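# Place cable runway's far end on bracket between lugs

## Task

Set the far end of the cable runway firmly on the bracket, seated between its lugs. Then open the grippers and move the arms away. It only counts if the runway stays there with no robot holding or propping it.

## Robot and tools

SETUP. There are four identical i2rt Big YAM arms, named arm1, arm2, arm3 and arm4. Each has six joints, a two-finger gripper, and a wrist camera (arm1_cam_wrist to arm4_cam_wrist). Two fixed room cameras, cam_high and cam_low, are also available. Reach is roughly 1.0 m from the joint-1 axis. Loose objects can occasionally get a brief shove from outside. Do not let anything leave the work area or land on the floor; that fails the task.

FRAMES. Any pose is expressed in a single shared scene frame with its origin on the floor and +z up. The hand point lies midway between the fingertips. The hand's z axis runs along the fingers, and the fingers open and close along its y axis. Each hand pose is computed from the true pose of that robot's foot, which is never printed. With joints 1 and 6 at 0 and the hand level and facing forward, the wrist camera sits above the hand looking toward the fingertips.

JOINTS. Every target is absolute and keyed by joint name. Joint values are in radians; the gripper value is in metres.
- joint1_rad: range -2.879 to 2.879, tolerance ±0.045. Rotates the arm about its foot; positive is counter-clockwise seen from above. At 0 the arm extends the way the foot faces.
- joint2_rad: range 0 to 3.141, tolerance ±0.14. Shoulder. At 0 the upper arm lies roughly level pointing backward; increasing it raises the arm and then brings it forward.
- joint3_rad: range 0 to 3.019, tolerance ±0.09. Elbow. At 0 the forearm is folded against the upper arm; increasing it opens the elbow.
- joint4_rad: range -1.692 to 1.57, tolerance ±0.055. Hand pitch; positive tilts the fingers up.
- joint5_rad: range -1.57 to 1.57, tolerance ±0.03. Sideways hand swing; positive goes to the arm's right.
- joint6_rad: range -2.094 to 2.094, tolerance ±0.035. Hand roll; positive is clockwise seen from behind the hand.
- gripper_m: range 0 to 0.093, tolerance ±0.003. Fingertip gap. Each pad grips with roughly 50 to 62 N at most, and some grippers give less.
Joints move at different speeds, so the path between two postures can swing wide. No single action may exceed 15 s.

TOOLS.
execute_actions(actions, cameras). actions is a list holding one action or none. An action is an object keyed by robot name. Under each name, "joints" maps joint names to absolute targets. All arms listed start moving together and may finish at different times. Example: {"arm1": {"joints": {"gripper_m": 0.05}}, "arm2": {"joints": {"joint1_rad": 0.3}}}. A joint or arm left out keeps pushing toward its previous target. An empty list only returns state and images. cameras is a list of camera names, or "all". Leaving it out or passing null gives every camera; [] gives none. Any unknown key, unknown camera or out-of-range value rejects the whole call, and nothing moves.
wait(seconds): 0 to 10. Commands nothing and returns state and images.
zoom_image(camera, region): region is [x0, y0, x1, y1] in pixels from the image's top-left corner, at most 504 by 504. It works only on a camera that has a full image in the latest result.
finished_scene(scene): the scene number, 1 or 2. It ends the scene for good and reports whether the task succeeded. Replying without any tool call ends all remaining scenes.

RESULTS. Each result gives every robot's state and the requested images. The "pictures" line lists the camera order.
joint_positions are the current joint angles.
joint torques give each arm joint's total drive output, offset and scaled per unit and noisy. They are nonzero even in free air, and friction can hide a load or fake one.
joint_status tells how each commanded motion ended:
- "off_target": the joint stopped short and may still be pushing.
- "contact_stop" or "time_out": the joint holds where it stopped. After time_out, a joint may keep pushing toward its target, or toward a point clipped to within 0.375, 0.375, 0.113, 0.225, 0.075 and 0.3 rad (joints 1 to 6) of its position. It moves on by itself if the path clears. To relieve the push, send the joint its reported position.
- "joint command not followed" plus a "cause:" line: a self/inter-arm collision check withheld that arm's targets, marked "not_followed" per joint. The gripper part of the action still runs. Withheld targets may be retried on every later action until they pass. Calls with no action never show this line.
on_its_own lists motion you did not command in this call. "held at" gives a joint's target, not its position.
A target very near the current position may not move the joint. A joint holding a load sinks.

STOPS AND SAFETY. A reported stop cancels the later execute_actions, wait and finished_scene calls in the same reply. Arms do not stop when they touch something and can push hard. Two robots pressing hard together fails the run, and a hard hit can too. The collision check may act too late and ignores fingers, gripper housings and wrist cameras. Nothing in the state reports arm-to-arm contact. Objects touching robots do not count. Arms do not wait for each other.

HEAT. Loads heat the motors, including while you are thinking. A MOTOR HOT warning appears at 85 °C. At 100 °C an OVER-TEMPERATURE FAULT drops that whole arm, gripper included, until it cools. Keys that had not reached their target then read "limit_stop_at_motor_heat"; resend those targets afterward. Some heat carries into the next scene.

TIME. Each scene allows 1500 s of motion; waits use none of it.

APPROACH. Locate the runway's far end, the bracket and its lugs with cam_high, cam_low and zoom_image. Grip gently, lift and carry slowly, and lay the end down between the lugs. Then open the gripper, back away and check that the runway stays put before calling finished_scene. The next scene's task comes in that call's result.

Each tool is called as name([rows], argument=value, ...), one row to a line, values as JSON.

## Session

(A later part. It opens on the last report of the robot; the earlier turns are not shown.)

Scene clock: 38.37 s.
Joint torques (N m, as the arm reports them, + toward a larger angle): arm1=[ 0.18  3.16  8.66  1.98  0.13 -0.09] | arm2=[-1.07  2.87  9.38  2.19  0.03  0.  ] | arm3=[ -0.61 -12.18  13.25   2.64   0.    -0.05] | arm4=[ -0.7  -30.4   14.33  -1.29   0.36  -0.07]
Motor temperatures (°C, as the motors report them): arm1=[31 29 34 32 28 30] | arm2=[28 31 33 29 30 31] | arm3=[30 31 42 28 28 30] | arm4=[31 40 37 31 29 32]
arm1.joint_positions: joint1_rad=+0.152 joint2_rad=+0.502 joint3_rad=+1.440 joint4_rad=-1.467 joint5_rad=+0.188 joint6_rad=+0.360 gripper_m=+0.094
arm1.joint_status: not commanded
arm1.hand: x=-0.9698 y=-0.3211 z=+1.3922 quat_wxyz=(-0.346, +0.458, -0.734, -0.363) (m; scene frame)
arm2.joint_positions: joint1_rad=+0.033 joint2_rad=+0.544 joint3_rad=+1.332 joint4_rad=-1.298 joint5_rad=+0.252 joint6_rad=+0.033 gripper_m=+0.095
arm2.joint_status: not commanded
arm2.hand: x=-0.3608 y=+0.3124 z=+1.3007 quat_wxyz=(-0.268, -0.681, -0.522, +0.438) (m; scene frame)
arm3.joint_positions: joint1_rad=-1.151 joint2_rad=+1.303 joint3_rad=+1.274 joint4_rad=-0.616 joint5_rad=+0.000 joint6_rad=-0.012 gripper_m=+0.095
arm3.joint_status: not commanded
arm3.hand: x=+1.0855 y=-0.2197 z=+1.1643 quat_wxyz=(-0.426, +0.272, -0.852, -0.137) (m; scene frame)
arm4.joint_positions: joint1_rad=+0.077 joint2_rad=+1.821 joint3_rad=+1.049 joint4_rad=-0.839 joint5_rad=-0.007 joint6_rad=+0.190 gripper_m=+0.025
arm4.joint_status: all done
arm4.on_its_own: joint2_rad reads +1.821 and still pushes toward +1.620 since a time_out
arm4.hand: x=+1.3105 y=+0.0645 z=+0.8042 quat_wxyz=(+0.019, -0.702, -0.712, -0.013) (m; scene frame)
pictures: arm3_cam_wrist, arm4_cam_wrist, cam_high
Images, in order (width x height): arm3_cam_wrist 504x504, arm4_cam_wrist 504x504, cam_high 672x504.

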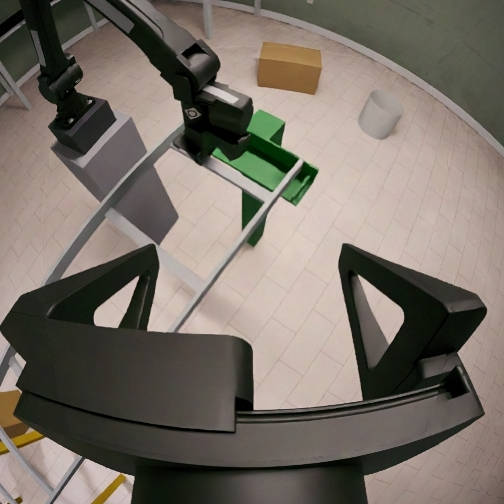

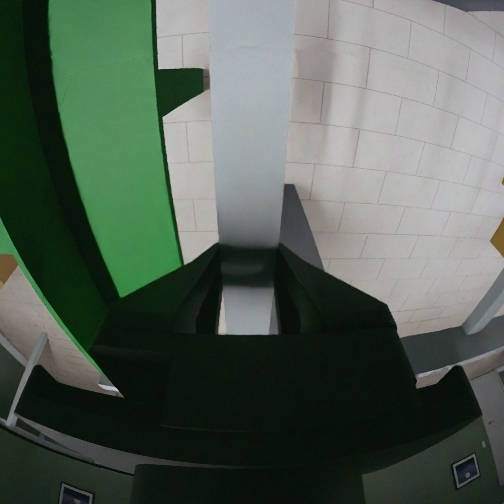

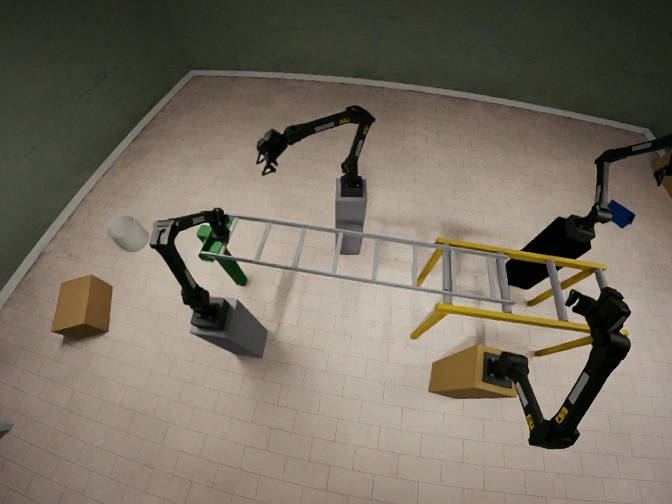

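execute_actions([
  {"arm4":{"joints":{"joint2_rad":1.73,"joint4_rad":-0.80}}},
], cameras=["arm3_cam_wrist","cam_high"])

zoom_image(camera="arm3_cam_wrist", region=[130, 70, 350, 260])

zoom_image(camera="cam_high", region=[170, 190, 290, 290])

Scene clock: 41.43 s.
Joint torques (N m, as the arm reports them, + toward a larger angle): arm1=[ 0.21  3.16  8.67  1.98  0.13 -0.09] | arm2=[-1.15  2.92  9.39  2.17  0.03  0.  ] | arm3=[ -0.55 -12.62  13.17   2.65   0.01  -0.02] | arm4=[ -0.37 -27.04  14.02  -0.27   0.18  -0.1 ]
Motor temperatures (°C, as the motors report them): arm1=[31 29 35 32 28 30] | arm2=[28 31 33 29 30 31] | arm3=[30 31 43 28 28 30] | arm4=[31 40 37 31 29 32]
arm1.joint_positions: joint1_rad=+0.152 joint2_rad=+0.502 joint3_rad=+1.440 joint4_rad=-1.467 joint5_rad=+0.188 joint6_rad=+0.360 gripper_m=+0.094
arm1.joint_status: not commanded
arm1.hand: x=-0.9698 y=-0.3211 z=+1.3922 quat_wxyz=(-0.346, +0.458, -0.734, -0.363) (m; scene frame)
arm2.joint_positions: joint1_rad=+0.033 joint2_rad=+0.544 joint3_rad=+1.332 joint4_rad=-1.298 joint5_rad=+0.252 joint6_rad=+0.033 gripper_m=+0.095
arm2.joint_status: not commanded
arm2.hand: x=-0.3608 y=+0.3124 z=+1.3007 quat_wxyz=(-0.268, -0.681, -0.522, +0.438) (m; scene frame)
arm3.joint_positions: joint1_rad=-1.151 joint2_rad=+1.303 joint3_rad=+1.274 joint4_rad=-0.616 joint5_rad=+0.000 joint6_rad=-0.012 gripper_m=+0.095
arm3.joint_status: not commanded
arm3.hand: x=+1.0855 y=-0.2197 z=+1.1643 quat_wxyz=(-0.426, +0.272, -0.852, -0.137) (m; scene frame)
arm4.joint_positions: joint1_rad=+0.077 joint2_rad=+1.874 joint3_rad=+1.049 joint4_rad=-0.788 joint5_rad=-0.002 joint6_rad=+0.193 gripper_m=+0.025
arm4.joint_status: joint2_rad off_target (ended at +1.874, target +1.730); the others done
arm4.on_its_own: joint2_rad reads +1.874 and still pushes toward +1.730 since a time_out
arm4.hand: x=+1.3101 y=+0.0611 z=+0.7813 quat_wxyz=(+0.021, -0.703, -0.711, -0.011) (m; scene frame)
pictures: arm3_cam_wrist, cam_high
Images, in order (width x height): arm3_cam_wrist 504x504, cam_high 672x504.

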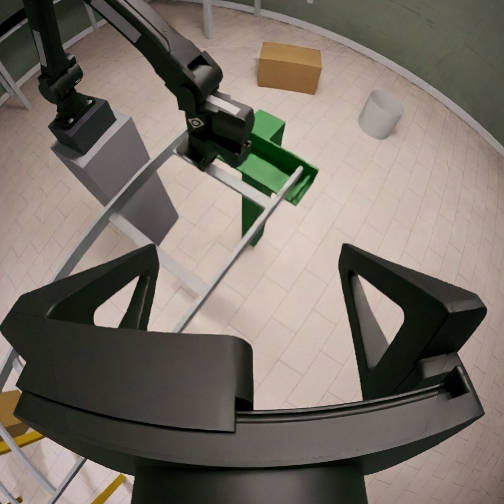

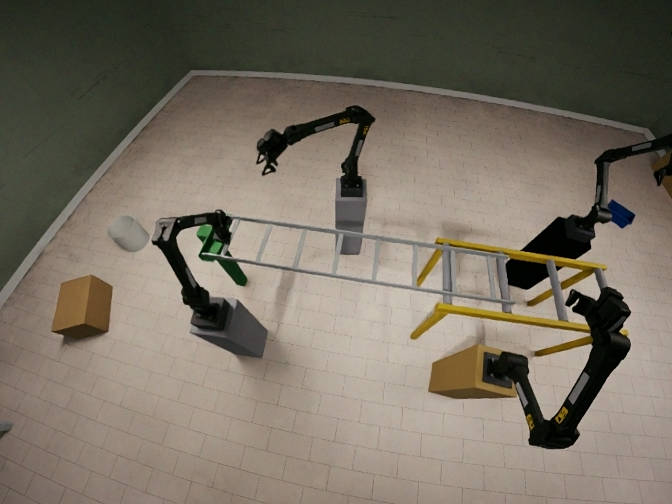

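Region (130, 70, 350, 260) of arm3_cam_wrist's 504x504 image, scaled by 2.291, with more detail than that image has; it fills the top 435 rows of this view, and the rest is white.

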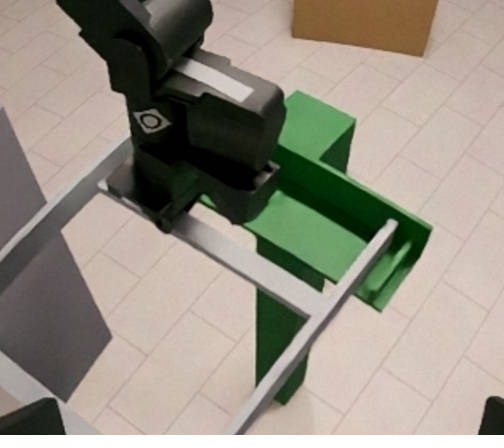

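Region (170, 190, 290, 290) of cam_high's 672x504 image, scaled by 4.200, with more detail than that image has.

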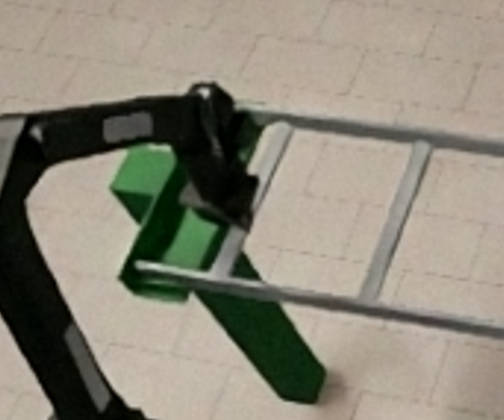

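execute_actions([
  {"arm4":{"joints":{"joint2_rad":1.82}}},
], cameras=["cam_low"])

zoom_image(camera="cam_low", region=[330, 240, 490, 320])

Scene clock: 43.07 s.
Joint torques (N m, as the arm reports them, + toward a larger angle): arm1=[ 0.17  3.15  8.66  1.98  0.13 -0.09] | arm2=[-1.09  2.94  9.37  2.19  0.03  0.  ] | arm3=[ -0.23 -12.45  13.16   2.66  -0.03  -0.03] | arm4=[ -0.59 -21.46  13.6   -0.5    0.15  -0.08]
Motor temperatures (°C, as the motors report them): arm1=[31 29 35 32 28 30] | arm2=[28 31 33 29 30 31] | arm3=[30 32 43 28 28 30] | arm4=[31 40 37 31 29 32]
arm1.joint_positions: joint1_rad=+0.152 joint2_rad=+0.502 joint3_rad=+1.440 joint4_rad=-1.467 joint5_rad=+0.188 joint6_rad=+0.360 gripper_m=+0.094
arm1.joint_status: not commanded
arm1.hand: x=-0.9698 y=-0.3211 z=+1.3922 quat_wxyz=(-0.346, +0.458, -0.734, -0.363) (m; scene frame)
arm2.joint_positions: joint1_rad=+0.033 joint2_rad=+0.544 joint3_rad=+1.332 joint4_rad=-1.298 joint5_rad=+0.252 joint6_rad=+0.033 gripper_m=+0.095
arm2.joint_status: not commanded
arm2.hand: x=-0.3608 y=+0.3124 z=+1.3007 quat_wxyz=(-0.268, -0.681, -0.522, +0.438) (m; scene frame)
arm3.joint_positions: joint1_rad=-1.151 joint2_rad=+1.303 joint3_rad=+1.274 joint4_rad=-0.616 joint5_rad=+0.000 joint6_rad=-0.012 gripper_m=+0.095
arm3.joint_status: not commanded
arm3.hand: x=+1.0855 y=-0.2197 z=+1.1643 quat_wxyz=(-0.426, +0.272, -0.852, -0.137) (m; scene frame)
arm4.joint_positions: joint1_rad=+0.077 joint2_rad=+1.897 joint3_rad=+1.051 joint4_rad=-0.784 joint5_rad=-0.002 joint6_rad=+0.193 gripper_m=+0.025
arm4.joint_status: all done
arm4.hand: x=+1.3096 y=+0.0633 z=+0.7719 quat_wxyz=(+0.028, -0.703, -0.710, -0.016) (m; scene frame)
pictures: cam_low
Images, in order (width x height): cam_low 672x504.

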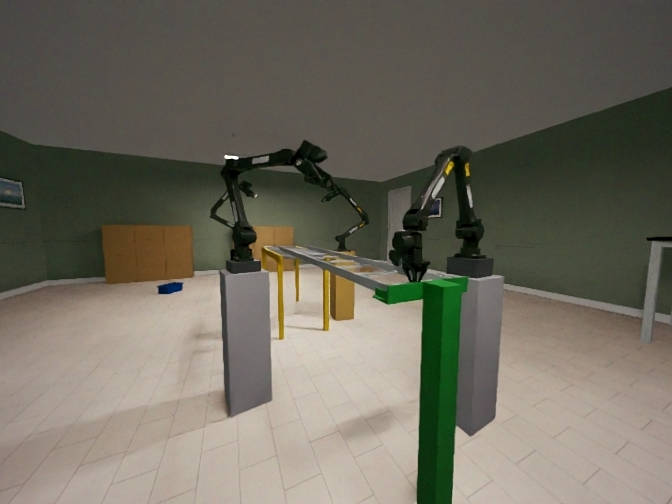

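Region (330, 240, 490, 320) of cam_low's 672x504 image, scaled by 3.150, with more detail than that image has.

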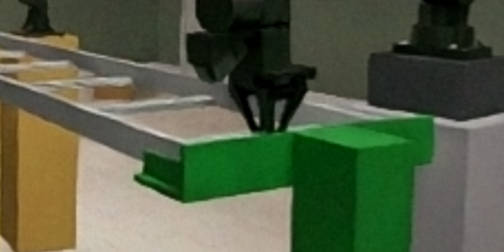

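Landed. Release and retreat.

execute_actions([
  {"arm4":{"joints":{"joint2_rad":1.85,"joint3_rad":1.08,"gripper_m":0.05}},"arm3":{"joints":{"joint1_rad":-0.9,"joint2_rad":0.9,"joint4_rad":-0.9}}},
], cameras=[])

execute_actions([
  {"arm4":{"joints":{"joint2_rad":0.95,"joint3_rad":1.15,"joint4_rad":-1.45}}},
], cameras=["arm4_cam_wrist","arm3_cam_wrist","cam_high"])

Scene clock: 45.83 s.
Joint torques (N m, as the arm reports them, + toward a larger angle): arm1=[ 0.19  3.15  8.66  1.98  0.13 -0.09] | arm2=[-1.06  2.95  9.35  2.22  0.03  0.  ] | arm3=[-1.83 -4.93 12.5   1.86  0.05 -0.02] | arm4=[ -0.48 -16.5    9.79  -0.16   0.15  -0.07]
Motor temperatures (°C, as the motors report them): arm1=[31 29 35 32 28 30] | arm2=[28 31 33 29 30 31] | arm3=[30 32 43 28 28 30] | arm4=[31 39 37 31 29 32]
arm1.joint_positions: joint1_rad=+0.152 joint2_rad=+0.502 joint3_rad=+1.440 joint4_rad=-1.467 joint5_rad=+0.188 joint6_rad=+0.360 gripper_m=+0.094
arm1.joint_status: not commanded
arm1.hand: x=-0.9698 y=-0.3211 z=+1.3922 quat_wxyz=(-0.346, +0.458, -0.734, -0.363) (m; scene frame)
arm2.joint_positions: joint1_rad=+0.033 joint2_rad=+0.544 joint3_rad=+1.332 joint4_rad=-1.298 joint5_rad=+0.252 joint6_rad=+0.033 gripper_m=+0.095
arm2.joint_status: not commanded
arm2.hand: x=-0.3608 y=+0.3124 z=+1.3007 quat_wxyz=(-0.268, -0.681, -0.522, +0.438) (m; scene frame)
arm3.joint_positions: joint1_rad=-0.893 joint2_rad=+0.901 joint3_rad=+1.276 joint4_rad=-0.889 joint5_rad=-0.001 joint6_rad=-0.012 gripper_m=+0.095
arm3.joint_status: all done
arm3.hand: x=+0.8875 y=-0.2324 z=+1.2989 quat_wxyz=(-0.458, +0.365, -0.781, -0.214) (m; scene frame)
arm4.joint_positions: joint1_rad=+0.077 joint2_rad=+1.860 joint3_rad=+1.052 joint4_rad=-0.790 joint5_rad=-0.002 joint6_rad=+0.190 gripper_m=+0.050
arm4.joint_status: all done
arm4.hand: x=+1.3109 y=+0.0575 z=+0.7881 quat_wxyz=(+0.015, -0.702, -0.712, -0.007) (m; scene frame)
pictures: none
No camera images: the call's "cameras" was empty. Leave "cameras" out to get every camera's image.

Scene clock: 47.30 s.
Joint torques (N m, as the arm reports them, + toward a larger angle): arm1=[ 0.16  3.14  8.66  1.99  0.13 -0.09] | arm2=[-1.13  2.86  9.39  2.19  0.03 -0.01] | arm3=[-1.37 -4.1  12.33  1.7   0.02 -0.03] | arm4=[-0.85 -3.58 13.55  0.54  0.15 -0.1 ]
Motor temperatures (°C, as the motors report them): arm1=[31 29 35 32 28 30] | arm2=[28 31 33 29 30 31] | arm3=[30 31 43 28 28 30] | arm4=[31 39 37 31 29 32]
arm1.joint_positions: joint1_rad=+0.152 joint2_rad=+0.502 joint3_rad=+1.440 joint4_rad=-1.467 joint5_rad=+0.188 joint6_rad=+0.360 gripper_m=+0.094
arm1.joint_status: not commanded
arm1.hand: x=-0.9698 y=-0.3211 z=+1.3922 quat_wxyz=(-0.346, +0.458, -0.734, -0.363) (m; scene frame)
arm2.joint_positions: joint1_rad=+0.033 joint2_rad=+0.544 joint3_rad=+1.332 joint4_rad=-1.298 joint5_rad=+0.252 joint6_rad=+0.033 gripper_m=+0.095
arm2.joint_status: not commanded
arm2.hand: x=-0.3608 y=+0.3124 z=+1.3007 quat_wxyz=(-0.268, -0.681, -0.522, +0.438) (m; scene frame)
arm3.joint_positions: joint1_rad=-0.893 joint2_rad=+0.901 joint3_rad=+1.276 joint4_rad=-0.889 joint5_rad=-0.001 joint6_rad=-0.012 gripper_m=+0.095
arm3.joint_status: not commanded
arm3.hand: x=+0.8875 y=-0.2324 z=+1.2989 quat_wxyz=(-0.458, +0.365, -0.781, -0.214) (m; scene frame)
arm4.joint_positions: joint1_rad=+0.077 joint2_rad=+0.939 joint3_rad=+1.118 joint4_rad=-1.442 joint5_rad=-0.002 joint6_rad=+0.190 gripper_m=+0.050
arm4.joint_status: all done
arm4.hand: x=+1.2835 y=+0.2018 z=+1.1462 quat_wxyz=(-0.124, -0.694, -0.704, +0.086) (m; scene frame)
pictures: arm3_cam_wrist, arm4_cam_wrist, cam_high
Images, in order (width x height): arm3_cam_wrist 504x504, arm4_cam_wrist 504x504, cam_high 672x504.

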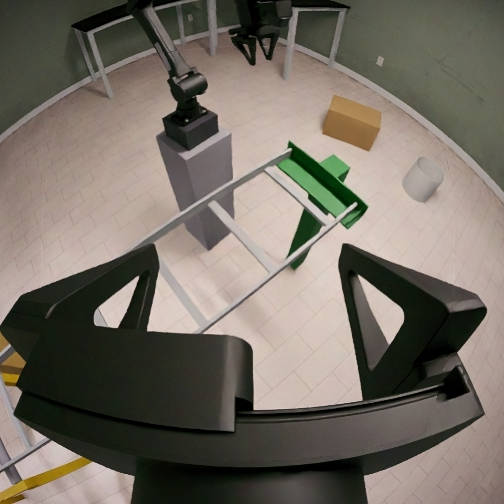

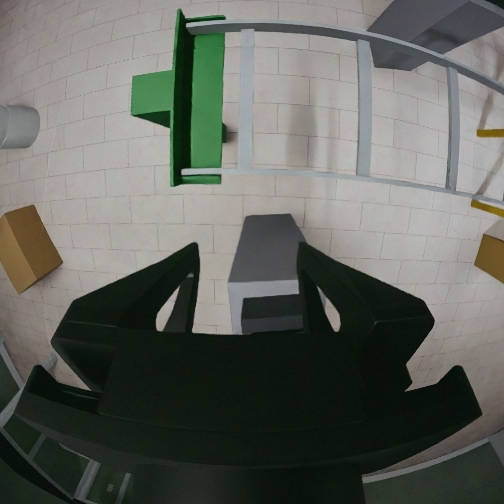

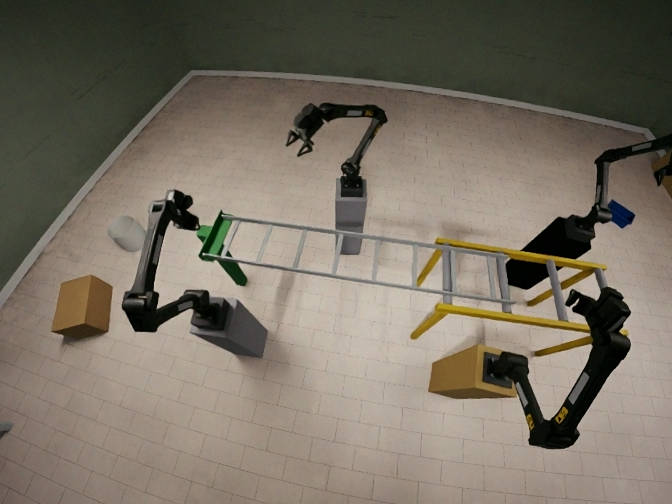

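zoom_image(camera="arm4_cam_wrist", region=[120, 0, 320, 200])

Region (120, 0, 320, 200) of arm4_cam_wrist's 504x504 image, scaled by 2.520, with more detail than that image has.

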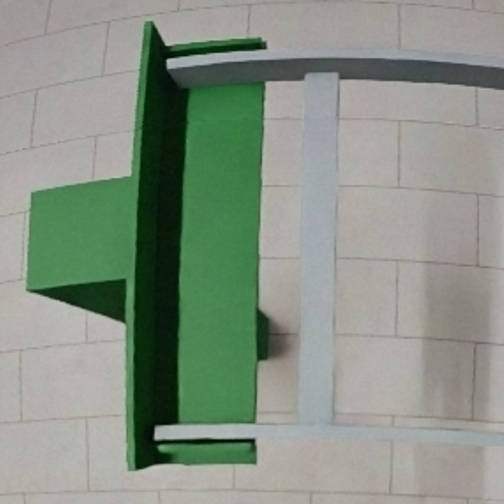

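finished_scene(scene=2)

The scene is finished: the task was done.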